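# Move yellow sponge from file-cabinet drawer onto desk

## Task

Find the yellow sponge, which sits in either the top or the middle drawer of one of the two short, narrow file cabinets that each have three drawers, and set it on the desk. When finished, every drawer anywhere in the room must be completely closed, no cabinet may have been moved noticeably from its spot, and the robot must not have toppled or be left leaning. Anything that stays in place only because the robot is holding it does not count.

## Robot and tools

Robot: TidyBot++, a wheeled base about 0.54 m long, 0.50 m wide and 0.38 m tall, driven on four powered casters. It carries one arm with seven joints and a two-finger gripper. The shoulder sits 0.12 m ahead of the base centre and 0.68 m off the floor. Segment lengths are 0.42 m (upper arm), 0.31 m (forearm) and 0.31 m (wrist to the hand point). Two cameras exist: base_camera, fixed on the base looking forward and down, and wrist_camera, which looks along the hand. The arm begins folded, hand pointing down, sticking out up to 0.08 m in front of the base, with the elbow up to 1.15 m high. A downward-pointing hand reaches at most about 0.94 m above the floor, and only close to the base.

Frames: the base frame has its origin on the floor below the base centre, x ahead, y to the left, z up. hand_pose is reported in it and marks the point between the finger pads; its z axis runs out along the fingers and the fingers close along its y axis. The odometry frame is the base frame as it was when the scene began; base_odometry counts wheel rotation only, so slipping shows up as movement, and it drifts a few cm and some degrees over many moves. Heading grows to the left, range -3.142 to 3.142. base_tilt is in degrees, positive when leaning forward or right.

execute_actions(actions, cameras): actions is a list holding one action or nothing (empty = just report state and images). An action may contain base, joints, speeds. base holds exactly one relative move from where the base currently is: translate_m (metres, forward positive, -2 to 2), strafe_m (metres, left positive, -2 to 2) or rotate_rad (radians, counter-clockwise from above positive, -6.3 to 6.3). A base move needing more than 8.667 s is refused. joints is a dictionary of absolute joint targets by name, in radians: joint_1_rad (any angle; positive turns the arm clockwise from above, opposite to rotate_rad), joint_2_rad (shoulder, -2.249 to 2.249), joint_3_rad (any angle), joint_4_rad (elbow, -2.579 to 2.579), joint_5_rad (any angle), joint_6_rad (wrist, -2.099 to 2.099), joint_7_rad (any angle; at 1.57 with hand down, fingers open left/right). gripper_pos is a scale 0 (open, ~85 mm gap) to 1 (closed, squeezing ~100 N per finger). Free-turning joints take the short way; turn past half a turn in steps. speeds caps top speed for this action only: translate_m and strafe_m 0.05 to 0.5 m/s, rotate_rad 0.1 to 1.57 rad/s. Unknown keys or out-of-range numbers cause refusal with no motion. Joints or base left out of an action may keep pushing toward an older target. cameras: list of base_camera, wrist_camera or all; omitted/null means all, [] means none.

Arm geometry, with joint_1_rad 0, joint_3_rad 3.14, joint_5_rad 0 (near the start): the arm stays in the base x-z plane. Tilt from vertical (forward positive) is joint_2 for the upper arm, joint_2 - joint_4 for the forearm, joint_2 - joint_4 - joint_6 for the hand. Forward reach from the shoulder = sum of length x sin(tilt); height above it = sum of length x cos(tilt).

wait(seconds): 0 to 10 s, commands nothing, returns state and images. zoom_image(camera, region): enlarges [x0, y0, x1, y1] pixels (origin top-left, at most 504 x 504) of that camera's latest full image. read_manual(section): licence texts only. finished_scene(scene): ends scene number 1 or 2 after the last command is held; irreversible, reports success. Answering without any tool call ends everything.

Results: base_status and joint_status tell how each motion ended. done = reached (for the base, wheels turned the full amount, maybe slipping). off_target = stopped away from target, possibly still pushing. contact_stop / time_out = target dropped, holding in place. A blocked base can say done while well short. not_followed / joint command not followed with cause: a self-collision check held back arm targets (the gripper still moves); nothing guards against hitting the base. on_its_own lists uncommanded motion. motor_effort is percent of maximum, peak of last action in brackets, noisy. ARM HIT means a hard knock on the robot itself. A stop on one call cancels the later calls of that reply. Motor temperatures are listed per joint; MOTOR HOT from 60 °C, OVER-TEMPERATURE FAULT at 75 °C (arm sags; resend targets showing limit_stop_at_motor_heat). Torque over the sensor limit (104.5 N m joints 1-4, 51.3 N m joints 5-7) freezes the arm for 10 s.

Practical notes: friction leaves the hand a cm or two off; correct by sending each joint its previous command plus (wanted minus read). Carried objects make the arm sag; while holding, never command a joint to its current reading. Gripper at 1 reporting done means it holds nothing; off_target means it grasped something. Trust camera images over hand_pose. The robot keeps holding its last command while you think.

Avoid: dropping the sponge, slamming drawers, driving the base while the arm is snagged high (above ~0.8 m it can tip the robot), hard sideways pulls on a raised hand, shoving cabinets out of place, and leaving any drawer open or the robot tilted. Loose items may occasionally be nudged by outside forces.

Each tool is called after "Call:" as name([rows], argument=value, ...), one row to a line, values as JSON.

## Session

Call:
execute_actions(actions=[])

Scene clock: 0.00 s.
Motor temperatures (°C, as the motors report them): [26 30 23 25 34 32 36]
base_odometry: x=+0.000 y=+0.000 heading=+0.000 (m, m, rad; odometry frame)
base_tilt: forward=-0.1 right=-0.2 (deg)
base_status: not commanded
joint_positions: joint_1_rad=+0.012 joint_2_rad=-0.312 joint_3_rad=+3.130 joint_4_rad=-2.549 joint_5_rad=-0.022 joint_6_rad=-0.845 joint_7_rad=+1.626 gripper_pos=+0.000
joint_status: not commanded
motor_effort: joint_1_rad=+0 joint_2_rad=-3 joint_3_rad=+1 joint_4_rad=+15 joint_5_rad=-1 joint_6_rad=+1 joint_7_rad=+0 (%)
hand_pose: x=+0.2556 y=+0.0058 z=+0.5773 quat_wxyz=(-0.006, +0.999, +0.020, +0.030) (m; base frame)
pictures: base_camera, wrist_camera
camera_calibration (this result's frames):
wrist_camera: T_world_to_cam=[[0.0615119, -0.996736, -0.0522886, 0.028053], [-0.998059, -0.060914, -0.0129537, 0.312636], [0.00972631, 0.052984, -0.998548, 0.716908], [0, 0, 0, 1]] pos_world=[0.303331, 0.00902074, 0.721384]
Images, in order (width x height): base_camera 644x364, wrist_camera 644x476.

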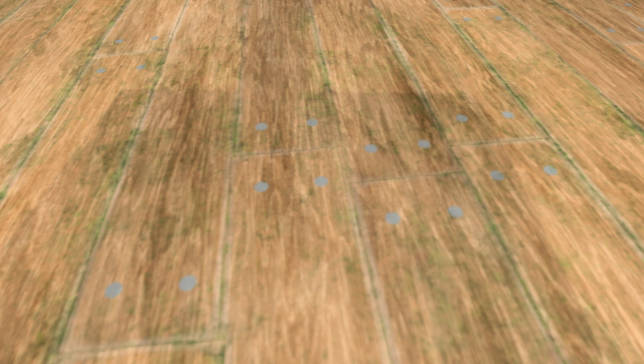

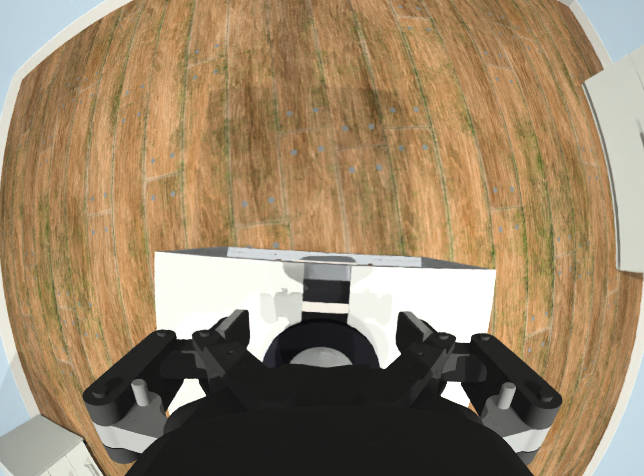

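Call:
execute_actions([
  {"joints":{"joint_6_rad":0.4,"joint_7_rad":1.57}},
], cameras=["wrist_camera"])

Call:
execute_actions([
  {"base":{"rotate_rad":-1.6}},
], cameras=["wrist_camera"])

Call:
execute_actions([
  {"base":{"rotate_rad":-1.6}},
], cameras=["wrist_camera"])

Call:
execute_actions([
  {"base":{"rotate_rad":-1.6}},
], cameras=["wrist_camera"])

Scene clock: 9.83 s.
Motor temperatures (°C, as the motors report them): [26 30 23 25 34 32 36]
base_odometry: x=+0.000 y=+0.000 heading=+0.000 (m, m, rad; odometry frame)
base_tilt: forward=-0.2 right=-0.2 (deg)
base_status: not commanded
joint_positions: joint_1_rad=+0.012 joint_2_rad=-0.312 joint_3_rad=+3.130 joint_4_rad=-2.549 joint_5_rad=-0.022 joint_6_rad=+0.382 joint_7_rad=+1.616 gripper_pos=+0.000
joint_status: all done
motor_effort: joint_1_rad=+0(0) joint_2_rad=-7(7) joint_3_rad=+1(1) joint_4_rad=+19(19) joint_5_rad=-1(1) joint_6_rad=+8(8) joint_7_rad=+0(1) (%)
hand_pose: x=+0.5357 y=-0.0013 z=+0.8008 quat_wxyz=(+0.013, +0.800, +0.008, +0.600) (m; base frame)
pictures: wrist_camera
camera_calibration (this result's frames):
wrist_camera: T_world_to_cam=[[0.0446446, -0.99837, 0.0355421, -0.0459433], [-0.325847, -0.0481845, -0.944194, 0.980347], [0.944368, 0.0305718, -0.327467, -0.100388], [0, 0, 0, 1]] pos_world=[0.416297, 0.00443815, 0.894397]
Images, in order (width x height): wrist_camera 644x476.

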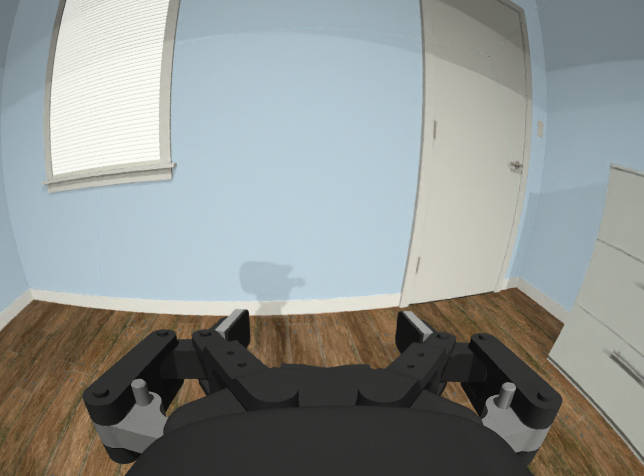

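Scene clock: 12.13 s.
Motor temperatures (°C, as the motors report them): [26 30 23 25 34 32 36]
base_odometry: x=+0.000 y=+0.000 heading=-1.599 (m, m, rad; odometry frame)
base_tilt: forward=+0.0 right=-0.1 (deg)
base_status: done
joint_positions: joint_1_rad=+0.012 joint_2_rad=-0.312 joint_3_rad=+3.131 joint_4_rad=-2.549 joint_5_rad=-0.022 joint_6_rad=+0.382 joint_7_rad=+1.616 gripper_pos=+0.000
joint_status: not commanded
motor_effort: joint_1_rad=+0(1) joint_2_rad=-7(9) joint_3_rad=+1(2) joint_4_rad=+19(19) joint_5_rad=-1(1) joint_6_rad=+8(8) joint_7_rad=+0(0) (%)
hand_pose: x=+0.5357 y=-0.0014 z=+0.8008 quat_wxyz=(+0.013, +0.800, +0.008, +0.600) (m; base frame)
pictures: wrist_camera
camera_calibration (this result's frames):
wrist_camera: T_world_to_cam=[[0.0445416, -0.998376, 0.0355088, -0.0459084], [-0.325852, -0.0481194, -0.944196, 0.980349], [0.944371, 0.0304853, -0.327466, -0.10039], [0, 0, 0, 1]] pos_world=[0.416299, 0.00440038, 0.894397]
Images, in order (width x height): wrist_camera 644x476.

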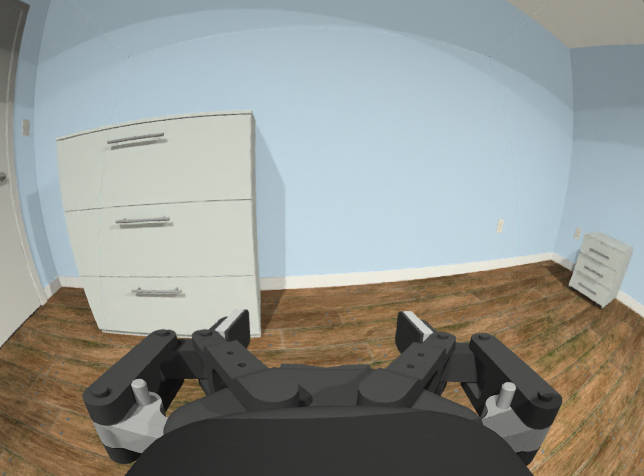

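Scene clock: 14.43 s.
Motor temperatures (°C, as the motors report them): [26 30 23 25 34 32 36]
base_odometry: x=+0.000 y=+0.000 heading=+3.085 (m, m, rad; odometry frame)
base_tilt: forward=-0.1 right=-0.2 (deg)
base_status: done
joint_positions: joint_1_rad=+0.012 joint_2_rad=-0.312 joint_3_rad=+3.131 joint_4_rad=-2.549 joint_5_rad=-0.022 joint_6_rad=+0.382 joint_7_rad=+1.616 gripper_pos=+0.000
joint_status: not commanded
motor_effort: joint_1_rad=+0(1) joint_2_rad=-8(8) joint_3_rad=+1(3) joint_4_rad=+19(19) joint_5_rad=-1(1) joint_6_rad=+8(8) joint_7_rad=+1(0) (%)
hand_pose: x=+0.5357 y=-0.0014 z=+0.8008 quat_wxyz=(+0.013, +0.800, +0.008, +0.600) (m; base frame)
pictures: wrist_camera
camera_calibration (this result's frames):
wrist_camera: T_world_to_cam=[[0.0444474, -0.998382, 0.0354782, -0.0458763], [-0.325856, -0.0480596, -0.944197, 0.980352], [0.944374, 0.0304064, -0.327465, -0.100392], [0, 0, 0, 1]] pos_world=[0.4163, 0.00436588, 0.894398]
Images, in order (width x height): wrist_camera 644x476.

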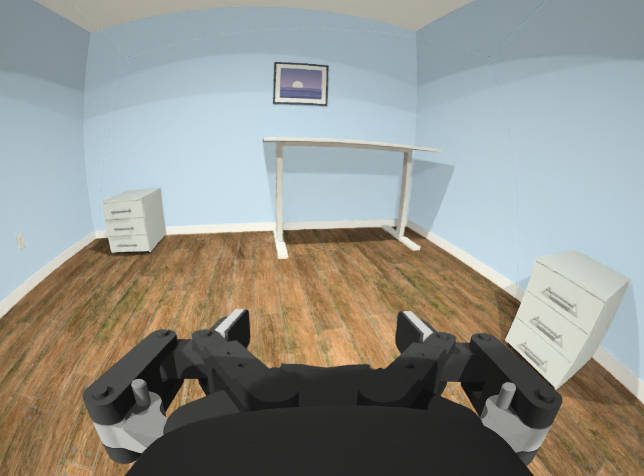

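Scene clock: 16.73 s.
Motor temperatures (°C, as the motors report them): [26 30 23 25 34 32 36]
base_odometry: x=+0.000 y=+0.000 heading=+1.486 (m, m, rad; odometry frame)
base_tilt: forward=-0.1 right=-0.2 (deg)
base_status: done
joint_positions: joint_1_rad=+0.012 joint_2_rad=-0.312 joint_3_rad=+3.131 joint_4_rad=-2.549 joint_5_rad=-0.022 joint_6_rad=+0.382 joint_7_rad=+1.616 gripper_pos=+0.000
joint_status: not commanded
motor_effort: joint_1_rad=+0(1) joint_2_rad=-8(8) joint_3_rad=+1(3) joint_4_rad=+19(19) joint_5_rad=-1(1) joint_6_rad=+8(8) joint_7_rad=+0(0) (%)
hand_pose: x=+0.5357 y=-0.0015 z=+0.8008 quat_wxyz=(+0.013, +0.800, +0.008, +0.600) (m; base frame)
pictures: wrist_camera
camera_calibration (this result's frames):
wrist_camera: T_world_to_cam=[[0.0443604, -0.998386, 0.0354503, -0.045847], [-0.32586, -0.0480049, -0.944199, 0.980354], [0.944377, 0.0303332, -0.327463, -0.100394], [0, 0, 0, 1]] pos_world=[0.416302, 0.00433397, 0.894398]
Images, in order (width x height): wrist_camera 644x476.

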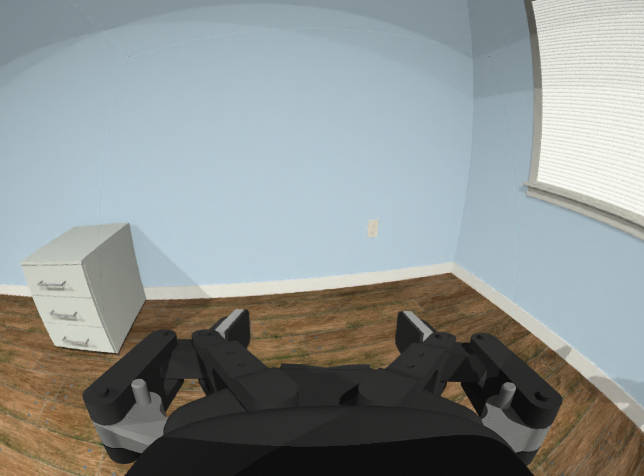

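Call:
execute_actions([
  {"base":{"rotate_rad":0.25},"joints":{"joint_6_rad":0.0}},
], cameras=[])

Call:
execute_actions([
  {"base":{"strafe_m":0.62}},
], cameras=[])

Call:
execute_actions([
  {"base":{"translate_m":0.2}},
])

Scene clock: 40.90 s.
Motor temperatures (°C, as the motors report them): [26 29 23 25 34 32 36]
base_odometry: x=+0.000 y=+0.000 heading=+1.735 (m, m, rad; odometry frame)
base_tilt: forward=-0.1 right=-0.2 (deg)
base_status: done
joint_positions: joint_1_rad=+0.012 joint_2_rad=-0.312 joint_3_rad=+3.131 joint_4_rad=-2.550 joint_5_rad=-0.022 joint_6_rad=+0.018 joint_7_rad=+1.616 gripper_pos=+0.000
joint_status: all done
motor_effort: joint_1_rad=+0(1) joint_2_rad=-7(8) joint_3_rad=+1(2) joint_4_rad=+18(20) joint_5_rad=-1(1) joint_6_rad=+6(8) joint_7_rad=+0(0) (%)
hand_pose: x=+0.4847 y=+0.0007 z=+0.6996 quat_wxyz=(+0.007, +0.896, +0.011, +0.445) (m; base frame)
pictures: none
No camera images: the call's "cameras" was empty. Leave "cameras" out to get every camera's image.

Scene clock: 43.50 s.
Motor temperatures (°C, as the motors report them): [26 29 23 25 34 32 36]
base_odometry: x=-0.612 y=-0.101 heading=+1.734 (m, m, rad; odometry frame)
base_tilt: forward=-0.2 right=-0.1 (deg)
base_status: done
joint_positions: joint_1_rad=+0.012 joint_2_rad=-0.312 joint_3_rad=+3.131 joint_4_rad=-2.550 joint_5_rad=-0.022 joint_6_rad=+0.018 joint_7_rad=+1.616 gripper_pos=+0.000
joint_status: not commanded
motor_effort: joint_1_rad=+0(1) joint_2_rad=-7(7) joint_3_rad=+1(1) joint_4_rad=+18(18) joint_5_rad=-1(1) joint_6_rad=+6(7) joint_7_rad=+0(0) (%)
hand_pose: x=+0.4847 y=+0.0007 z=+0.6996 quat_wxyz=(+0.007, +0.896, +0.011, +0.445) (m; base frame)
pictures: none
No camera images: the call's "cameras" was empty. Leave "cameras" out to get every camera's image.

Scene clock: 45.03 s.
Motor temperatures (°C, as the motors report them): [26 29 23 25 34 32 36]
base_odometry: x=-0.645 y=+0.097 heading=+1.735 (m, m, rad; odometry frame)
base_tilt: forward=+0.0 right=-0.1 (deg)
base_status: done
joint_positions: joint_1_rad=+0.012 joint_2_rad=-0.309 joint_3_rad=+3.131 joint_4_rad=-2.550 joint_5_rad=-0.022 joint_6_rad=+0.018 joint_7_rad=+1.616 gripper_pos=+0.000
joint_status: not commanded
motor_effort: joint_1_rad=-1(1) joint_2_rad=-6(9) joint_3_rad=+1(1) joint_4_rad=+18(18) joint_5_rad=-1(1) joint_6_rad=+6(7) joint_7_rad=+0(0) (%)
hand_pose: x=+0.4848 y=+0.0007 z=+0.6985 quat_wxyz=(+0.007, +0.896, +0.011, +0.443) (m; base frame)
pictures: base_camera, wrist_camera
camera_calibration (this result's frames):
wrist_camera: T_world_to_cam=[[0.0579956, -0.998258, 0.0108566, -0.027255], [-0.643272, -0.0456839, -0.764274, 0.895461], [0.763438, 0.0373408, -0.6448, 0.223581], [0, 0, 0, 1]] pos_world=[0.406915, 0.00535191, 0.828838]
Images, in order (width x height): base_camera 644x364, wrist_camera 644x476.

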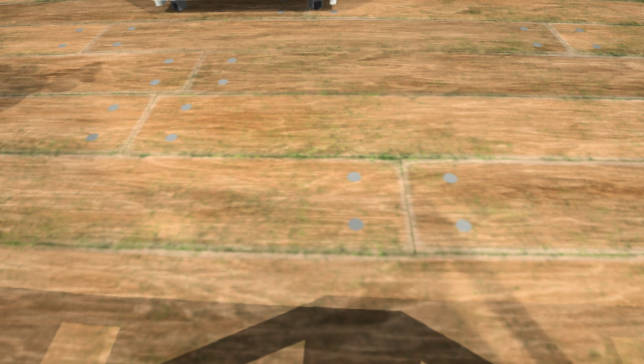

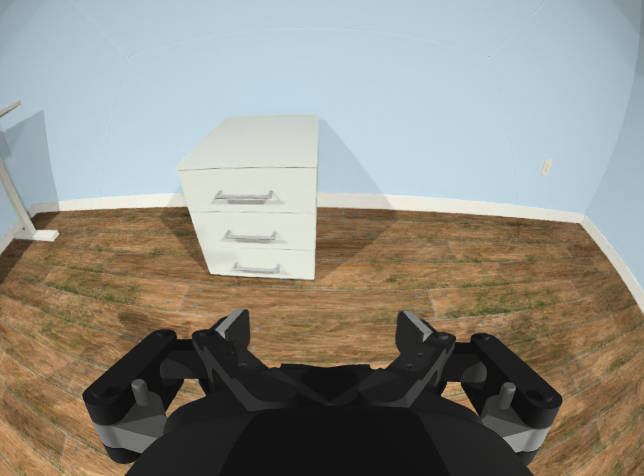

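Call:
execute_actions([
  {"base":{"strafe_m":0.22},"joints":{"joint_7_rad":0.05,"gripper_pos":0.3,"joint_5_rad":0,"joint_1_rad":0}},
], cameras=[])

Call:
execute_actions([
  {"base":{"translate_m":-0.1}},
], cameras=[])

Call:
execute_actions([
  {"joints":{"joint_2_rad":1.39,"joint_4_rad":-1.29,"joint_6_rad":1.07}},
])

Scene clock: 63.87 s.
Motor temperatures (°C, as the motors report them): [26 29 23 25 34 32 36]
base_odometry: x=-0.862 y=+0.061 heading=+1.734 (m, m, rad; odometry frame)
base_tilt: forward=-0.1 right=-0.2 (deg)
base_status: done
joint_positions: joint_1_rad=+0.012 joint_2_rad=-0.309 joint_3_rad=+3.131 joint_4_rad=-2.550 joint_5_rad=-0.022 joint_6_rad=+0.018 joint_7_rad=+0.073 gripper_pos=+0.300
joint_status: all done
motor_effort: joint_1_rad=+0(0) joint_2_rad=-7(8) joint_3_rad=+1(3) joint_4_rad=+18(18) joint_5_rad=-1(0) joint_6_rad=+6(7) joint_7_rad=+0(0) (%)
hand_pose: x=+0.4848 y=+0.0007 z=+0.6985 quat_wxyz=(-0.304, +0.650, -0.617, +0.323) (m; base frame)
pictures: none
No camera images: the call's "cameras" was empty. Leave "cameras" out to get every camera's image.

Scene clock: 65.10 s.
Motor temperatures (°C, as the motors report them): [26 29 23 25 34 32 36]
base_odometry: x=-0.846 y=-0.038 heading=+1.734 (m, m, rad; odometry frame)
base_tilt: forward=-0.1 right=-0.1 (deg)
base_status: done
joint_positions: joint_1_rad=+0.012 joint_2_rad=-0.314 joint_3_rad=+3.131 joint_4_rad=-2.550 joint_5_rad=-0.022 joint_6_rad=+0.018 joint_7_rad=+0.073 gripper_pos=+0.300
joint_status: not commanded
motor_effort: joint_1_rad=-1(0) joint_2_rad=-7(9) joint_3_rad=+1(1) joint_4_rad=+18(19) joint_5_rad=-1(1) joint_6_rad=+6(7) joint_7_rad=+0(0) (%)
hand_pose: x=+0.4847 y=+0.0007 z=+0.7003 quat_wxyz=(-0.306, +0.649, -0.617, +0.324) (m; base frame)
pictures: none
No camera images: the call's "cameras" was empty. Leave "cameras" out to get every camera's image.

Scene clock: 68.00 s.
Motor temperatures (°C, as the motors report them): [26 29 23 25 34 32 36]
base_odometry: x=-0.846 y=-0.038 heading=+1.734 (m, m, rad; odometry frame)
base_tilt: forward=+0.0 right=-0.1 (deg)
base_status: not commanded
joint_positions: joint_1_rad=+0.012 joint_2_rad=+1.388 joint_3_rad=+3.131 joint_4_rad=-1.312 joint_5_rad=-0.022 joint_6_rad=+1.031 joint_7_rad=+0.073 gripper_pos=+0.300
joint_status: all done
motor_effort: joint_1_rad=+0(0) joint_2_rad=-49(51) joint_3_rad=+0(0) joint_4_rad=+13(18) joint_5_rad=-1(0) joint_6_rad=+8(9) joint_7_rad=+1(0) (%)
hand_pose: x=+0.9768 y=-0.0105 z=+0.4440 quat_wxyz=(-0.455, +0.530, -0.517, +0.493) (m; base frame)
pictures: base_camera, wrist_camera
camera_calibration (this result's frames):
wrist_camera: T_world_to_cam=[[-0.0565606, -0.0690951, -0.996005, 0.504507], [-0.0270714, 0.997342, -0.0676505, 0.116662], [0.998032, 0.023137, -0.0582808, -0.805506], [0, 0, 0, 1]] pos_world=[0.835614, -0.0628559, 0.463439]
Images, in order (width x height): base_camera 644x364, wrist_camera 644x476.

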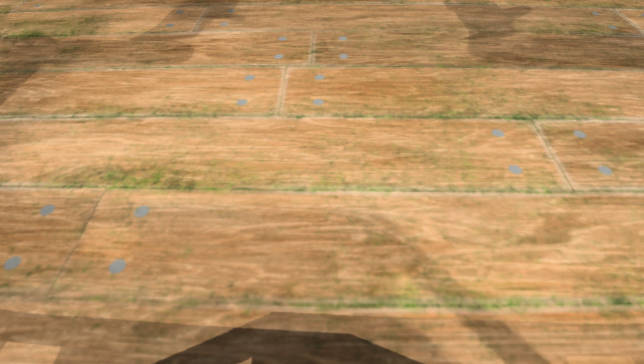

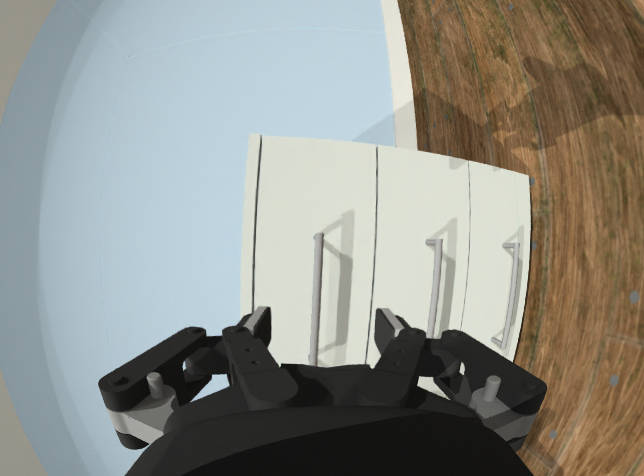

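Call:
execute_actions([
  {"base":{"strafe_m":0.04}},
], cameras=[])

Call:
execute_actions([
  {"base":{"translate_m":0.16}},
], cameras=["wrist_camera"])

Scene clock: 75.60 s.
Motor temperatures (°C, as the motors report them): [26 30 23 25 34 32 36]
base_odometry: x=-0.886 y=-0.044 heading=+1.734 (m, m, rad; odometry frame)
base_tilt: forward=+0.0 right=-0.1 (deg)
base_status: done
joint_positions: joint_1_rad=-0.004 joint_2_rad=+1.388 joint_3_rad=+3.131 joint_4_rad=-1.311 joint_5_rad=-0.019 joint_6_rad=+1.032 joint_7_rad=+0.073 gripper_pos=+0.300
joint_status: not commanded
motor_effort: joint_1_rad=-1(6) joint_2_rad=-50(50) joint_3_rad=+0(2) joint_4_rad=+13(14) joint_5_rad=+0(1) joint_6_rad=+8(8) joint_7_rad=+0(0) (%)
hand_pose: x=+0.9773 y=+0.0038 z=+0.4448 quat_wxyz=(-0.460, +0.535, -0.512, +0.490) (m; base frame)
pictures: none
No camera images: the call's "cameras" was empty. Leave "cameras" out to get every camera's image.

Scene clock: 77.10 s.
Motor temperatures (°C, as the motors report them): [26 30 23 25 34 32 36]
base_odometry: x=-0.912 y=+0.114 heading=+1.735 (m, m, rad; odometry frame)
base_tilt: forward=+0.0 right=-0.2 (deg)
base_status: done
joint_positions: joint_1_rad=-0.004 joint_2_rad=+1.388 joint_3_rad=+3.131 joint_4_rad=-1.304 joint_5_rad=-0.019 joint_6_rad=+1.033 joint_7_rad=+0.073 gripper_pos=+0.300
joint_status: not commanded
motor_effort: joint_1_rad=+0(2) joint_2_rad=-49(51) joint_3_rad=+0(1) joint_4_rad=+13(14) joint_5_rad=-1(0) joint_6_rad=+8(9) joint_7_rad=+0(1) (%)
hand_pose: x=+0.9796 y=+0.0037 z=+0.4484 quat_wxyz=(-0.462, +0.533, -0.510, +0.492) (m; base frame)
pictures: wrist_camera
camera_calibration (this result's frames):
wrist_camera: T_world_to_cam=[[-0.0448567, -0.0710713, -0.996462, 0.498765], [-0.0441679, 0.996632, -0.0690951, 0.120237], [0.998017, 0.0409123, -0.0478447, -0.813078], [0, 0, 0, 1]] pos_world=[0.839149, -0.0511195, 0.466407]
Images, in order (width x height): wrist_camera 644x476.

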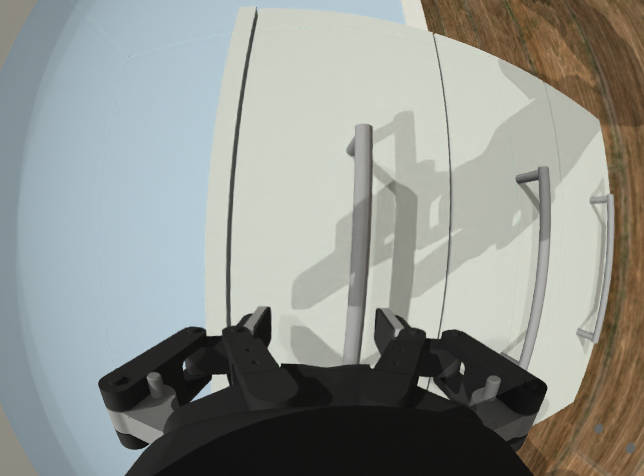

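Call:
execute_actions([
  {"base":{"translate_m":0.015},"joints":{"joint_2_rad":1.42}},
], cameras=[])

Call:
execute_actions([
  {"joints":{"gripper_pos":1}},
], cameras=["wrist_camera"])

Call:
execute_actions([
  {"base":{"translate_m":-0.25},"speeds":{"translate_m":0.12}},
], cameras=["wrist_camera"])

Scene clock: 83.90 s.
Motor temperatures (°C, as the motors report them): [26 30 23 25 34 32 36]
base_odometry: x=-0.915 y=+0.129 heading=+1.735 (m, m, rad; odometry frame)
base_tilt: forward=+0.0 right=-0.1 (deg)
base_status: done
joint_positions: joint_1_rad=-0.004 joint_2_rad=+1.412 joint_3_rad=+3.131 joint_4_rad=-1.302 joint_5_rad=-0.019 joint_6_rad=+1.034 joint_7_rad=+0.073 gripper_pos=+0.300
joint_status: all done
motor_effort: joint_1_rad=-1(2) joint_2_rad=-49(50) joint_3_rad=+0(1) joint_4_rad=+13(14) joint_5_rad=-1(0) joint_6_rad=+8(8) joint_7_rad=+0(0) (%)
hand_pose: x=+0.9742 y=+0.0037 z=+0.4282 quat_wxyz=(-0.457, +0.538, -0.515, +0.487) (m; base frame)
pictures: none
No camera images: the call's "cameras" was empty. Leave "cameras" out to get every camera's image.

Scene clock: 84.83 s.
Motor temperatures (°C, as the motors report them): [26 30 23 25 34 32 36]
base_odometry: x=-0.915 y=+0.128 heading=+1.735 (m, m, rad; odometry frame)
base_tilt: forward=-0.1 right=-0.2 (deg)
base_status: not commanded
joint_positions: joint_1_rad=-0.004 joint_2_rad=+1.412 joint_3_rad=+3.130 joint_4_rad=-1.301 joint_5_rad=-0.019 joint_6_rad=+1.038 joint_7_rad=+0.073 gripper_pos=+0.917
joint_status: gripper_pos off_target (ended at +0.917, target +1.000)
motor_effort: joint_1_rad=+0(1) joint_2_rad=-49(51) joint_3_rad=+1(0) joint_4_rad=+15(18) joint_5_rad=+0(0) joint_6_rad=+8(9) joint_7_rad=+2(3) (%)
hand_pose: x=+0.9745 y=+0.0038 z=+0.4296 quat_wxyz=(-0.458, +0.537, -0.514, +0.488) (m; base frame)
pictures: wrist_camera
camera_calibration (this result's frames):
wrist_camera: T_world_to_cam=[[-0.0624811, -0.0709547, -0.995521, 0.496626], [-0.04531, 0.996643, -0.0681909, 0.119402], [0.997017, 0.0408464, -0.0654863, -0.800312], [0, 0, 0, 1]] pos_world=[0.834364, -0.0510737, 0.450134]
Images, in order (width x height): wrist_camera 644x476.

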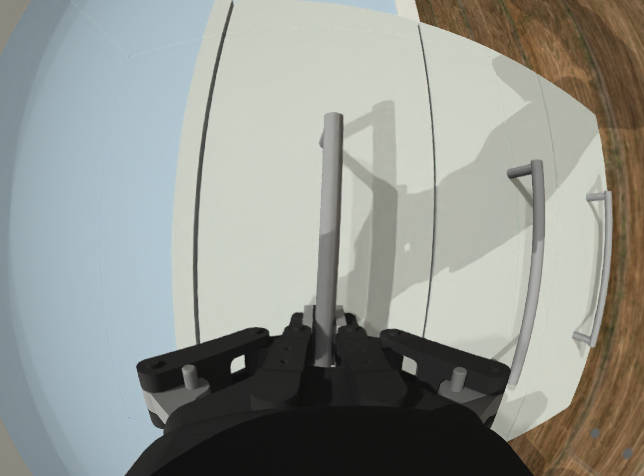

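Scene clock: 87.50 s.
Motor temperatures (°C, as the motors report them): [26 30 23 25 34 32 36]
base_odometry: x=-0.874 y=-0.118 heading=+1.735 (m, m, rad; odometry frame)
base_tilt: forward=+0.0 right=-0.2 (deg)
base_status: done
joint_positions: joint_1_rad=-0.004 joint_2_rad=+1.420 joint_3_rad=+3.130 joint_4_rad=-1.286 joint_5_rad=-0.019 joint_6_rad=+1.038 joint_7_rad=+0.073 gripper_pos=+0.917
joint_status: not commanded
motor_effort: joint_1_rad=-3(3) joint_2_rad=-49(54) joint_3_rad=+0(2) joint_4_rad=+13(16) joint_5_rad=+1(2) joint_6_rad=+8(13) joint_7_rad=+2(2) (%)
hand_pose: x=+0.9773 y=+0.0038 z=+0.4295 quat_wxyz=(-0.460, +0.535, -0.512, +0.490) (m; base frame)
pictures: wrist_camera
camera_calibration (this result's frames):
wrist_camera: T_world_to_cam=[[-0.0552257, -0.0706403, -0.995972, 0.489814], [-0.0448184, 0.996664, -0.0682042, 0.119027], [0.997468, 0.0408712, -0.0582075, -0.806678], [0, 0, 0, 1]] pos_world=[0.83702, -0.0510596, 0.449004]
Images, in order (width x height): wrist_camera 644x476.

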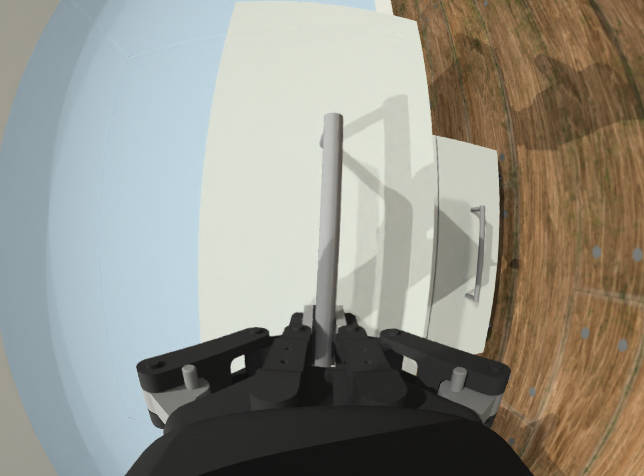

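Same inspection as before.

Call:
execute_actions([
  {"joints":{"gripper_pos":0.2}},
], cameras=[])

Call:
execute_actions([
  {"base":{"translate_m":-0.08}},
], cameras=[])

Call:
execute_actions([
  {"joints":{"joint_2_rad":0.78,"joint_4_rad":-1.2,"joint_6_rad":-0.6,"joint_7_rad":1.62}},
], cameras=[])

Call:
execute_actions([
  {"base":{"translate_m":0.22}},
], cameras=["wrist_camera"])

Scene clock: 96.10 s.
Motor temperatures (°C, as the motors report them): [26 30 23 25 34 32 36]
base_odometry: x=-0.874 y=-0.118 heading=+1.735 (m, m, rad; odometry frame)
base_tilt: forward=+0.0 right=-0.2 (deg)
base_status: not commanded
joint_positions: joint_1_rad=-0.004 joint_2_rad=+1.420 joint_3_rad=+3.130 joint_4_rad=-1.286 joint_5_rad=-0.019 joint_6_rad=+1.038 joint_7_rad=+0.073 gripper_pos=+0.200
joint_status: all done
motor_effort: joint_1_rad=+0(2) joint_2_rad=-49(50) joint_3_rad=+0(1) joint_4_rad=+13(13) joint_5_rad=-1(1) joint_6_rad=+8(9) joint_7_rad=+0(2) (%)
hand_pose: x=+0.9773 y=+0.0038 z=+0.4295 quat_wxyz=(-0.460, +0.535, -0.512, +0.490) (m; base frame)
pictures: none
No camera images: the call's "cameras" was empty. Leave "cameras" out to get every camera's image.

Scene clock: 97.23 s.
Motor temperatures (°C, as the motors report them): [26 30 23 25 34 32 36]
base_odometry: x=-0.861 y=-0.198 heading=+1.735 (m, m, rad; odometry frame)
base_tilt: forward=-0.1 right=-0.1 (deg)
base_status: done
joint_positions: joint_1_rad=-0.004 joint_2_rad=+1.420 joint_3_rad=+3.130 joint_4_rad=-1.286 joint_5_rad=-0.019 joint_6_rad=+1.038 joint_7_rad=+0.073 gripper_pos=+0.200
joint_status: not commanded
motor_effort: joint_1_rad=+0(1) joint_2_rad=-49(51) joint_3_rad=+0(1) joint_4_rad=+13(15) joint_5_rad=-1(0) joint_6_rad=+8(9) joint_7_rad=+0(0) (%)
hand_pose: x=+0.9772 y=+0.0038 z=+0.4295 quat_wxyz=(-0.460, +0.535, -0.513, +0.490) (m; base frame)
pictures: none
No camera images: the call's "cameras" was empty. Leave "cameras" out to get every camera's image.

Scene clock: 99.57 s.
Motor temperatures (°C, as the motors report them): [26 30 23 25 34 32 36]
base_odometry: x=-0.861 y=-0.198 heading=+1.735 (m, m, rad; odometry frame)
base_tilt: forward=+0.0 right=-0.1 (deg)
base_status: not commanded
joint_positions: joint_1_rad=-0.004 joint_2_rad=+0.776 joint_3_rad=+3.130 joint_4_rad=-1.217 joint_5_rad=-0.019 joint_6_rad=-0.566 joint_7_rad=+1.580 gripper_pos=+0.200
joint_status: all done
motor_effort: joint_1_rad=+0(0) joint_2_rad=-45(52) joint_3_rad=+0(1) joint_4_rad=+19(19) joint_5_rad=-1(1) joint_6_rad=+4(9) joint_7_rad=+0(0) (%)
hand_pose: x=+0.8714 y=+0.0142 z=+0.5932 quat_wxyz=(-0.011, +0.958, +0.003, +0.287) (m; base frame)
pictures: none
No camera images: the call's "cameras" was empty. Leave "cameras" out to get every camera's image.

Scene clock: 101.27 s.
Motor temperatures (°C, as the motors report them): [26 30 23 25 34 32 36]
base_odometry: x=-0.897 y=+0.020 heading=+1.735 (m, m, rad; odometry frame)
base_tilt: forward=-0.1 right=-0.1 (deg)
base_status: done
joint_positions: joint_1_rad=-0.004 joint_2_rad=+0.779 joint_3_rad=+3.130 joint_4_rad=-1.214 joint_5_rad=-0.019 joint_6_rad=-0.567 joint_7_rad=+1.580 gripper_pos=+0.200
joint_status: not commanded
motor_effort: joint_1_rad=+0(1) joint_2_rad=-45(48) joint_3_rad=+0(1) joint_4_rad=+19(20) joint_5_rad=-2(1) joint_6_rad=+5(5) joint_7_rad=+0(0) (%)
hand_pose: x=+0.8723 y=+0.0142 z=+0.5927 quat_wxyz=(-0.011, +0.958, +0.003, +0.287) (m; base frame)
pictures: wrist_camera
camera_calibration (this result's frames):
wrist_camera: T_world_to_cam=[[0.050978, -0.997627, -0.0462669, 0.00490391], [-0.860223, -0.0203271, -0.509513, 1.10232], [0.507363, 0.0657738, -0.859218, 0.209029], [0, 0, 0, 1]] pos_world=[0.841936, 0.0135506, 0.741473]
Images, in order (width x height): wrist_camera 644x476.

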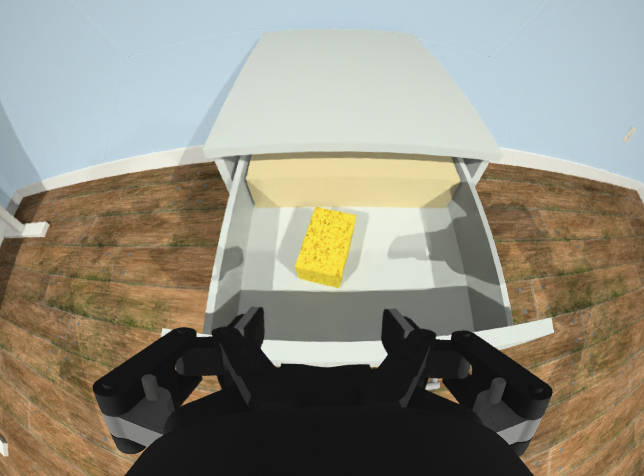

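Call:
execute_actions([
  {"joints":{"joint_2_rad":0.58,"joint_4_rad":-1.3,"joint_6_rad":-1.0,"joint_7_rad":1.25,"gripper_pos":0}},
], cameras=[])

Call:
execute_actions([
  {"base":{"translate_m":0.265}},
], cameras=[])

Call:
execute_actions([
  {"joints":{"joint_2_rad":0.84,"joint_4_rad":-1.3,"joint_6_rad":-0.77}},
], cameras=["wrist_camera"])

Scene clock: 114.47 s.
Motor temperatures (°C, as the motors report them): [26 31 23 25 34 32 36]
base_odometry: x=-0.897 y=+0.020 heading=+1.735 (m, m, rad; odometry frame)
base_tilt: forward=-0.1 right=-0.2 (deg)
base_status: not commanded
joint_positions: joint_1_rad=-0.004 joint_2_rad=+0.575 joint_3_rad=+3.130 joint_4_rad=-1.280 joint_5_rad=-0.019 joint_6_rad=-0.967 joint_7_rad=+1.292 gripper_pos=+0.000
joint_status: all done
motor_effort: joint_1_rad=+0(0) joint_2_rad=-38(47) joint_3_rad=+0(0) joint_4_rad=+18(20) joint_5_rad=-1(1) joint_6_rad=+3(4) joint_7_rad=+0(0) (%)
hand_pose: x=+0.7475 y=+0.0148 z=+0.6518 quat_wxyz=(-0.035, +0.978, -0.135, +0.156) (m; base frame)
pictures: none
No camera images: the call's "cameras" was empty. Leave "cameras" out to get every camera's image.

Scene clock: 116.20 s.
Motor temperatures (°C, as the motors report them): [26 31 23 25 34 32 36]
base_odometry: x=-0.941 y=+0.281 heading=+1.735 (m, m, rad; odometry frame)
base_tilt: forward=-0.1 right=-0.2 (deg)
base_status: done
joint_positions: joint_1_rad=-0.004 joint_2_rad=+0.580 joint_3_rad=+3.130 joint_4_rad=-1.283 joint_5_rad=-0.019 joint_6_rad=-0.967 joint_7_rad=+1.292 gripper_pos=+0.000
joint_status: not commanded
motor_effort: joint_1_rad=-1(1) joint_2_rad=-37(41) joint_3_rad=+0(1) joint_4_rad=+18(19) joint_5_rad=-1(1) joint_6_rad=+2(3) joint_7_rad=+0(0) (%)
hand_pose: x=+0.7457 y=+0.0148 z=+0.6471 quat_wxyz=(-0.034, +0.979, -0.135, +0.152) (m; base frame)
pictures: none
No camera images: the call's "cameras" was empty. Leave "cameras" out to get every camera's image.

Scene clock: 117.80 s.
Motor temperatures (°C, as the motors report them): [26 31 23 25 34 32 36]
base_odometry: x=-0.941 y=+0.281 heading=+1.735 (m, m, rad; odometry frame)
base_tilt: forward=-0.1 right=-0.2 (deg)
base_status: not commanded
joint_positions: joint_1_rad=-0.004 joint_2_rad=+0.844 joint_3_rad=+3.130 joint_4_rad=-1.288 joint_5_rad=-0.019 joint_6_rad=-0.809 joint_7_rad=+1.292 gripper_pos=+0.000
joint_status: all done
motor_effort: joint_1_rad=+0(1) joint_2_rad=-43(47) joint_3_rad=+0(0) joint_4_rad=+16(18) joint_5_rad=-1(1) joint_6_rad=+2(3) joint_7_rad=+0(0) (%)
hand_pose: x=+0.7618 y=+0.0146 z=+0.4896 quat_wxyz=(-0.026, +0.985, -0.139, +0.098) (m; base frame)
pictures: wrist_camera
camera_calibration (this result's frames):
wrist_camera: T_world_to_cam=[[-0.24229, -0.963044, -0.117651, 0.263985], [-0.956009, 0.257651, -0.140224, 0.842904], [0.165355, 0.0785001, -0.983105, 0.497468], [0, 0, 0, 1]] pos_world=[0.787526, -0.00199704, 0.638317]
Images, in order (width x height): wrist_camera 644x476.

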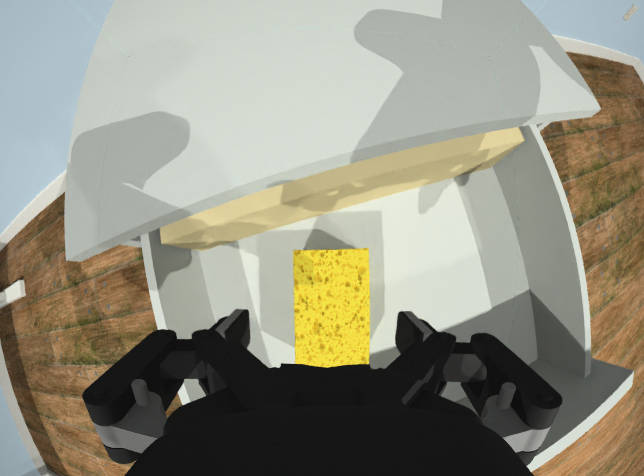

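Angle aligned; shift slightly right and descend.

Call:
execute_actions([
  {"base":{"strafe_m":-0.008},"joints":{"joint_2_rad":0.97,"joint_4_rad":-1.31,"joint_6_rad":-0.66}},
], cameras=["wrist_camera"])

Scene clock: 121.97 s.
Motor temperatures (°C, as the motors report them): [26 31 23 25 34 32 36]
base_odometry: x=-0.933 y=+0.282 heading=+1.736 (m, m, rad; odometry frame)
base_tilt: forward=+0.0 right=-0.1 (deg)
base_status: done
joint_positions: joint_1_rad=+0.000 joint_2_rad=+0.974 joint_3_rad=+3.130 joint_4_rad=-1.297 joint_5_rad=-0.019 joint_6_rad=-0.698 joint_7_rad=+1.292 gripper_pos=+0.000
joint_status: all done
motor_effort: joint_1_rad=+0(5) joint_2_rad=-45(48) joint_3_rad=+0(3) joint_4_rad=+14(17) joint_5_rad=-2(2) joint_6_rad=+1(2) joint_7_rad=+0(0) (%)
hand_pose: x=+0.7609 y=+0.0119 z=+0.4091 quat_wxyz=(-0.024, +0.986, -0.142, +0.084) (m; base frame)
pictures: wrist_camera
camera_calibration (this result's frames):
wrist_camera: T_world_to_cam=[[-0.251537, -0.961599, -0.109803, 0.255483], [-0.958058, 0.26348, -0.112704, 0.821658], [0.137307, 0.0768486, -0.987543, 0.441866], [0, 0, 0, 1]] pos_world=[0.790788, -0.00477563, 0.557019]
Images, in order (width x height): wrist_camera 644x476.

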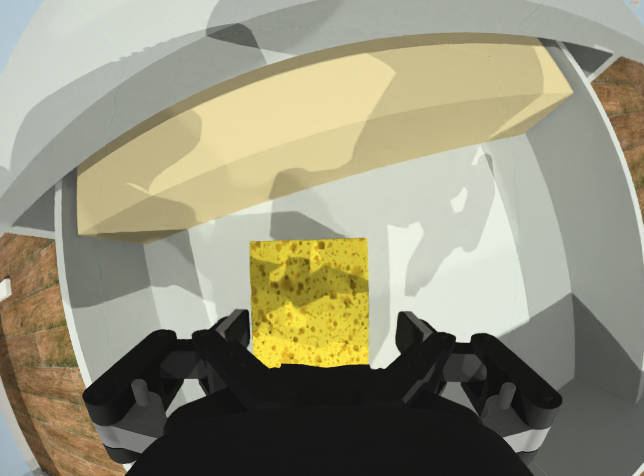

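Call:
execute_actions([
  {"base":{"strafe_m":0.008}},
], cameras=[])

Call:
execute_actions([
  {"joints":{"joint_2_rad":1.025,"joint_6_rad":-0.62}},
], cameras=["wrist_camera"])

Scene clock: 128.63 s.
Motor temperatures (°C, as the motors report them): [26 31 23 25 34 32 36]
base_odometry: x=-0.941 y=+0.281 heading=+1.736 (m, m, rad; odometry frame)
base_tilt: forward=-0.1 right=-0.1 (deg)
base_status: done
joint_positions: joint_1_rad=-0.002 joint_2_rad=+0.974 joint_3_rad=+3.130 joint_4_rad=-1.297 joint_5_rad=-0.019 joint_6_rad=-0.697 joint_7_rad=+1.292 gripper_pos=+0.000
joint_status: not commanded
motor_effort: joint_1_rad=+0(3) joint_2_rad=-44(46) joint_3_rad=+0(2) joint_4_rad=+14(15) joint_5_rad=-1(1) joint_6_rad=+1(2) joint_7_rad=+0(0) (%)
hand_pose: x=+0.7609 y=+0.0128 z=+0.4091 quat_wxyz=(-0.024, +0.986, -0.141, +0.084) (m; base frame)
pictures: none
No camera images: the call's "cameras" was empty. Leave "cameras" out to get every camera's image.

Scene clock: 129.47 s.
Motor temperatures (°C, as the motors report them): [26 31 23 25 34 32 36]
base_odometry: x=-0.941 y=+0.281 heading=+1.736 (m, m, rad; odometry frame)
base_tilt: forward=-0.1 right=-0.2 (deg)
base_status: not commanded
joint_positions: joint_1_rad=-0.002 joint_2_rad=+1.018 joint_3_rad=+3.130 joint_4_rad=-1.297 joint_5_rad=-0.018 joint_6_rad=-0.657 joint_7_rad=+1.292 gripper_pos=+0.000
joint_status: all done
motor_effort: joint_1_rad=+0(1) joint_2_rad=-44(47) joint_3_rad=+0(1) joint_4_rad=+13(15) joint_5_rad=-1(2) joint_6_rad=+1(0) joint_7_rad=+0(0) (%)
hand_pose: x=+0.7608 y=+0.0126 z=+0.3829 quat_wxyz=(-0.023, +0.986, -0.142, +0.082) (m; base frame)
pictures: wrist_camera
camera_calibration (this result's frames):
wrist_camera: T_world_to_cam=[[-0.251211, -0.961829, -0.108527, 0.252597], [-0.958607, 0.262748, -0.109712, 0.817686], [0.13404, 0.0764738, -0.988021, 0.418697], [0, 0, 0, 1]] pos_world=[0.791172, -0.00390951, 0.530805]
Images, in order (width x height): wrist_camera 644x476.

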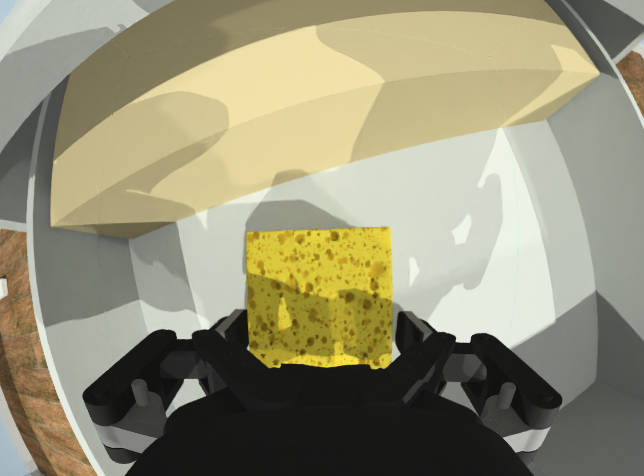

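Call:
execute_actions([
  {"joints":{"gripper_pos":1}},
], cameras=[])

Call:
execute_actions([
  {"joints":{"joint_2_rad":0.55,"joint_6_rad":-1.0}},
], cameras=[])

Call:
execute_actions([
  {"base":{"translate_m":-0.6},"joints":{"joint_2_rad":0.0,"joint_4_rad":-1.3,"joint_6_rad":-0.5,"joint_7_rad":1.62}},
], cameras=[])

Call:
execute_actions([
  {"base":{"rotate_rad":1.57}},
])

Scene clock: 138.10 s.
Motor temperatures (°C, as the motors report them): [26 31 23 25 34 32 36]
base_odometry: x=-0.941 y=+0.281 heading=+1.736 (m, m, rad; odometry frame)
base_tilt: forward=+0.0 right=-0.2 (deg)
base_status: not commanded
joint_positions: joint_1_rad=-0.002 joint_2_rad=+1.005 joint_3_rad=+3.130 joint_4_rad=-1.297 joint_5_rad=-0.016 joint_6_rad=-0.656 joint_7_rad=+1.292 gripper_pos=+0.379
joint_status: gripper_pos off_target (ended at +0.379, target +1.000)
motor_effort: joint_1_rad=-1(2) joint_2_rad=-40(44) joint_3_rad=+0(2) joint_4_rad=+12(14) joint_5_rad=-1(2) joint_6_rad=+1(4) joint_7_rad=+0(1) (%)
hand_pose: x=+0.7649 y=+0.0122 z=+0.3914 quat_wxyz=(-0.023, +0.986, -0.141, +0.089) (m; base frame)
pictures: none
No camera images: the call's "cameras" was empty. Leave "cameras" out to get every camera's image.

Scene clock: 139.93 s.
Motor temperatures (°C, as the motors report them): [26 31 23 25 34 32 36]
base_odometry: x=-0.941 y=+0.281 heading=+1.736 (m, m, rad; odometry frame)
base_tilt: forward=-0.1 right=-0.1 (deg)
base_status: not commanded
joint_positions: joint_1_rad=-0.002 joint_2_rad=+0.548 joint_3_rad=+3.130 joint_4_rad=-1.299 joint_5_rad=-0.016 joint_6_rad=-0.963 joint_7_rad=+1.292 gripper_pos=+0.380
joint_status: all done
motor_effort: joint_1_rad=+0(0) joint_2_rad=-37(49) joint_3_rad=+0(1) joint_4_rad=+18(19) joint_5_rad=-1(1) joint_6_rad=+3(3) joint_7_rad=+0(0) (%)
hand_pose: x=+0.7418 y=+0.0127 z=+0.6612 quat_wxyz=(-0.034, +0.977, -0.135, +0.162) (m; base frame)
pictures: none
No camera images: the call's "cameras" was empty. Leave "cameras" out to get every camera's image.

Scene clock: 142.67 s.
Motor temperatures (°C, as the motors report them): [26 31 23 25 34 32 36]
base_odometry: x=-0.843 y=-0.311 heading=+1.735 (m, m, rad; odometry frame)
base_tilt: forward=-0.1 right=-0.2 (deg)
base_status: done
joint_positions: joint_1_rad=-0.002 joint_2_rad=-0.005 joint_3_rad=+3.130 joint_4_rad=-1.299 joint_5_rad=-0.016 joint_6_rad=-0.535 joint_7_rad=+1.575 gripper_pos=+0.380
joint_status: all done
motor_effort: joint_1_rad=+0(1) joint_2_rad=-22(42) joint_3_rad=+1(1) joint_4_rad=+22(23) joint_5_rad=-1(1) joint_6_rad=+8(9) joint_7_rad=+0(0) (%)
hand_pose: x=+0.7199 y=+0.0118 z=+1.1092 quat_wxyz=(-0.010, +0.792, +0.004, +0.610) (m; base frame)
pictures: none
No camera images: the call's "cameras" was empty. Leave "cameras" out to get every camera's image.

Scene clock: 144.97 s.
Motor temperatures (°C, as the motors report them): [26 31 23 25 34 32 36]
base_odometry: x=-0.843 y=-0.311 heading=-2.978 (m, m, rad; odometry frame)
base_tilt: forward=-0.1 right=-0.2 (deg)
base_status: done
joint_positions: joint_1_rad=-0.006 joint_2_rad=+0.008 joint_3_rad=+3.124 joint_4_rad=-1.299 joint_5_rad=-0.016 joint_6_rad=-0.535 joint_7_rad=+1.575 gripper_pos=+0.380
joint_status: not commanded
motor_effort: joint_1_rad=-1(4) joint_2_rad=-22(25) joint_3_rad=+1(3) joint_4_rad=+22(23) joint_5_rad=-1(2) joint_6_rad=+8(8) joint_7_rad=+0(0) (%)
hand_pose: x=+0.7255 y=+0.0181 z=+1.1010 quat_wxyz=(-0.014, +0.796, +0.008, +0.605) (m; base frame)
pictures: base_camera, wrist_camera
camera_calibration (this result's frames):
wrist_camera: T_world_to_cam=[[0.0752561, -0.997145, -0.00613438, -0.0220131], [-0.313434, -0.0178144, -0.949443, 1.32277], [0.946623, 0.0733741, -0.31388, -0.19921], [0, 0, 0, 1]] pos_world=[0.604834, 0.016231, 1.19323]
Images, in order (width x height): base_camera 644x364, wrist_camera 644x476.

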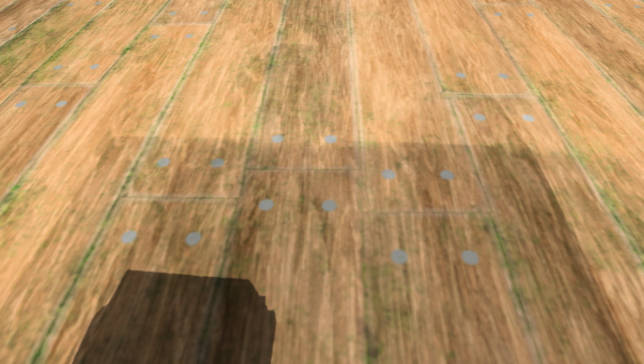

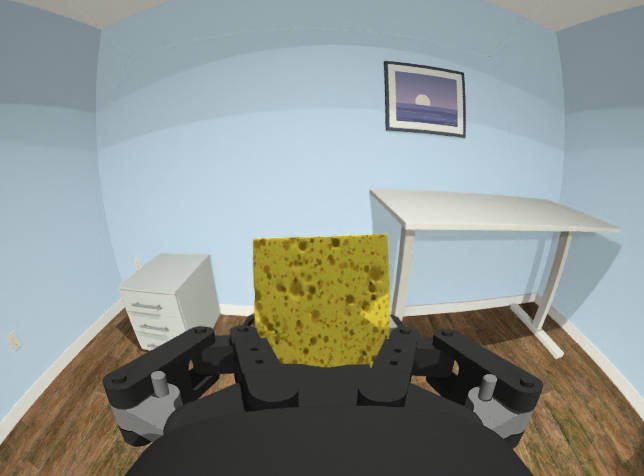

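Call:
execute_actions([
  {"base":{"translate_m":0.65},"joints":{"joint_2_rad":0.1,"joint_4_rad":-0.96,"joint_6_rad":-0.95}},
], cameras=[])

Call:
execute_actions([
  {"base":{"strafe_m":-0.75}},
])

Scene clock: 169.93 s.
Motor temperatures (°C, as the motors report them): [26 31 23 25 34 32 36]
base_odometry: x=-1.484 y=-0.418 heading=-2.978 (m, m, rad; odometry frame)
base_tilt: forward=-0.1 right=-0.1 (deg)
base_status: done
joint_positions: joint_1_rad=-0.006 joint_2_rad=+0.104 joint_3_rad=+3.124 joint_4_rad=-0.978 joint_5_rad=-0.016 joint_6_rad=-0.915 joint_7_rad=+1.575 gripper_pos=+0.380
joint_status: all done
motor_effort: joint_1_rad=+0(1) joint_2_rad=-24(27) joint_3_rad=+1(2) joint_4_rad=+20(24) joint_5_rad=-1(1) joint_6_rad=+8(8) joint_7_rad=+0(0) (%)
hand_pose: x=+0.7231 y=+0.0187 z=+1.1194 quat_wxyz=(-0.014, +0.840, +0.010, +0.542) (m; base frame)
pictures: none
No camera images: the call's "cameras" was empty. Leave "cameras" out to get every camera's image.

Scene clock: 172.70 s.
Motor temperatures (°C, as the motors report them): [26 31 23 25 34 32 36]
base_odometry: x=-1.606 y=+0.322 heading=-2.978 (m, m, rad; odometry frame)
base_tilt: forward=-0.1 right=-0.1 (deg)
base_status: done
joint_positions: joint_1_rad=-0.004 joint_2_rad=+0.104 joint_3_rad=+3.125 joint_4_rad=-0.978 joint_5_rad=-0.016 joint_6_rad=-0.915 joint_7_rad=+1.575 gripper_pos=+0.380
joint_status: not commanded
motor_effort: joint_1_rad=-1(2) joint_2_rad=-24(26) joint_3_rad=+0(3) joint_4_rad=+20(21) joint_5_rad=-1(0) joint_6_rad=+8(8) joint_7_rad=+0(0) (%)
hand_pose: x=+0.7231 y=+0.0172 z=+1.1194 quat_wxyz=(-0.013, +0.841, +0.009, +0.542) (m; base frame)
pictures: base_camera, wrist_camera
camera_calibration (this result's frames):
wrist_camera: T_world_to_cam=[[0.0769875, -0.996938, -0.013728, -0.0153591], [-0.455564, -0.0229263, -0.889908, 1.37575], [0.886868, 0.0747658, -0.455934, 0.0110533], [0, 0, 0, 1]] pos_world=[0.61812, 0.0154022, 1.22912]
Images, in order (width x height): base_camera 644x364, wrist_camera 644x476.

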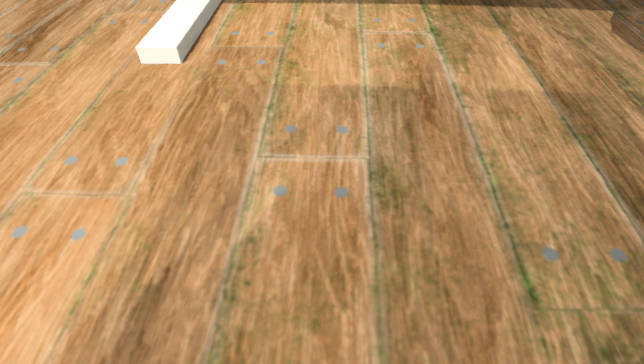

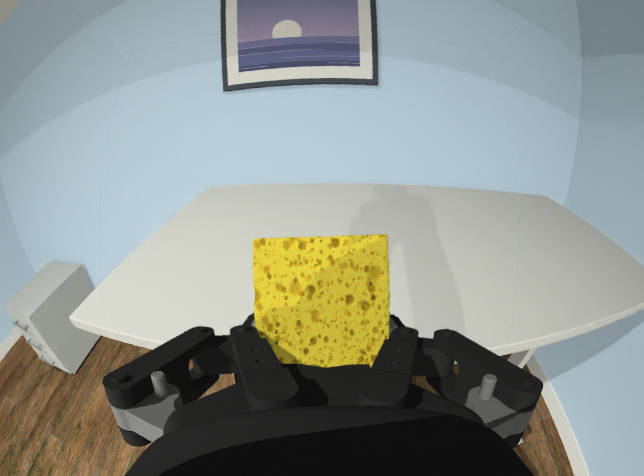

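Call:
execute_actions([
  {"base":{"translate_m":0.38},"speeds":{"translate_m":0.25}},
], cameras=[])

Call:
execute_actions([
  {"joints":{"joint_6_rad":-1.25}},
])

Scene clock: 181.33 s.
Motor temperatures (°C, as the motors report them): [26 31 23 25 34 32 36]
base_odometry: x=-1.982 y=+0.261 heading=-2.978 (m, m, rad; odometry frame)
base_tilt: forward=+0.0 right=-0.1 (deg)
base_status: done
joint_positions: joint_1_rad=-0.004 joint_2_rad=+0.104 joint_3_rad=+3.125 joint_4_rad=-0.977 joint_5_rad=-0.016 joint_6_rad=-0.916 joint_7_rad=+1.575 gripper_pos=+0.380
joint_status: not commanded
motor_effort: joint_1_rad=+0(1) joint_2_rad=-23(27) joint_3_rad=+1(0) joint_4_rad=+20(22) joint_5_rad=-1(1) joint_6_rad=+8(8) joint_7_rad=+0(0) (%)
hand_pose: x=+0.7231 y=+0.0172 z=+1.1194 quat_wxyz=(-0.013, +0.841, +0.009, +0.541) (m; base frame)
pictures: none
No camera images: the call's "cameras" was empty. Leave "cameras" out to get every camera's image.

Scene clock: 182.07 s.
Motor temperatures (°C, as the motors report them): [26 31 23 25 34 32 36]
base_odometry: x=-1.982 y=+0.261 heading=-2.978 (m, m, rad; odometry frame)
base_tilt: forward=-0.1 right=-0.2 (deg)
base_status: not commanded
joint_positions: joint_1_rad=-0.004 joint_2_rad=+0.104 joint_3_rad=+3.125 joint_4_rad=-0.973 joint_5_rad=-0.016 joint_6_rad=-1.233 joint_7_rad=+1.575 gripper_pos=+0.380
joint_status: all done
motor_effort: joint_1_rad=+0(0) joint_2_rad=-24(25) joint_3_rad=+0(1) joint_4_rad=+20(21) joint_5_rad=-1(1) joint_6_rad=+6(7) joint_7_rad=+0(0) (%)
hand_pose: x=+0.6691 y=+0.0170 z=+1.0396 quat_wxyz=(-0.012, +0.915, +0.012, +0.404) (m; base frame)
pictures: base_camera, wrist_camera
camera_calibration (this result's frames):
wrist_camera: T_world_to_cam=[[0.0753979, -0.996739, -0.0287566, 0.00415762], [-0.707271, -0.0331278, -0.706166, 1.2577], [0.702911, 0.0735822, -0.707462, 0.407186], [0, 0, 0, 1]] pos_world=[0.603007, 0.0158473, 1.17634]
Images, in order (width x height): base_camera 644x364, wrist_camera 644x476.

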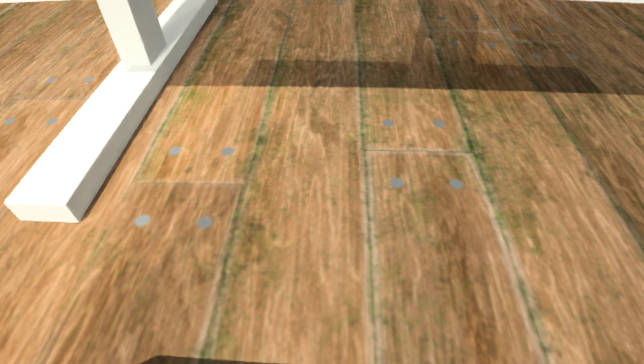

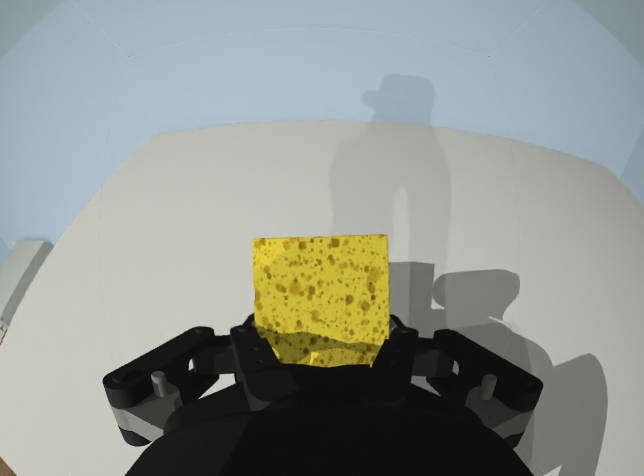

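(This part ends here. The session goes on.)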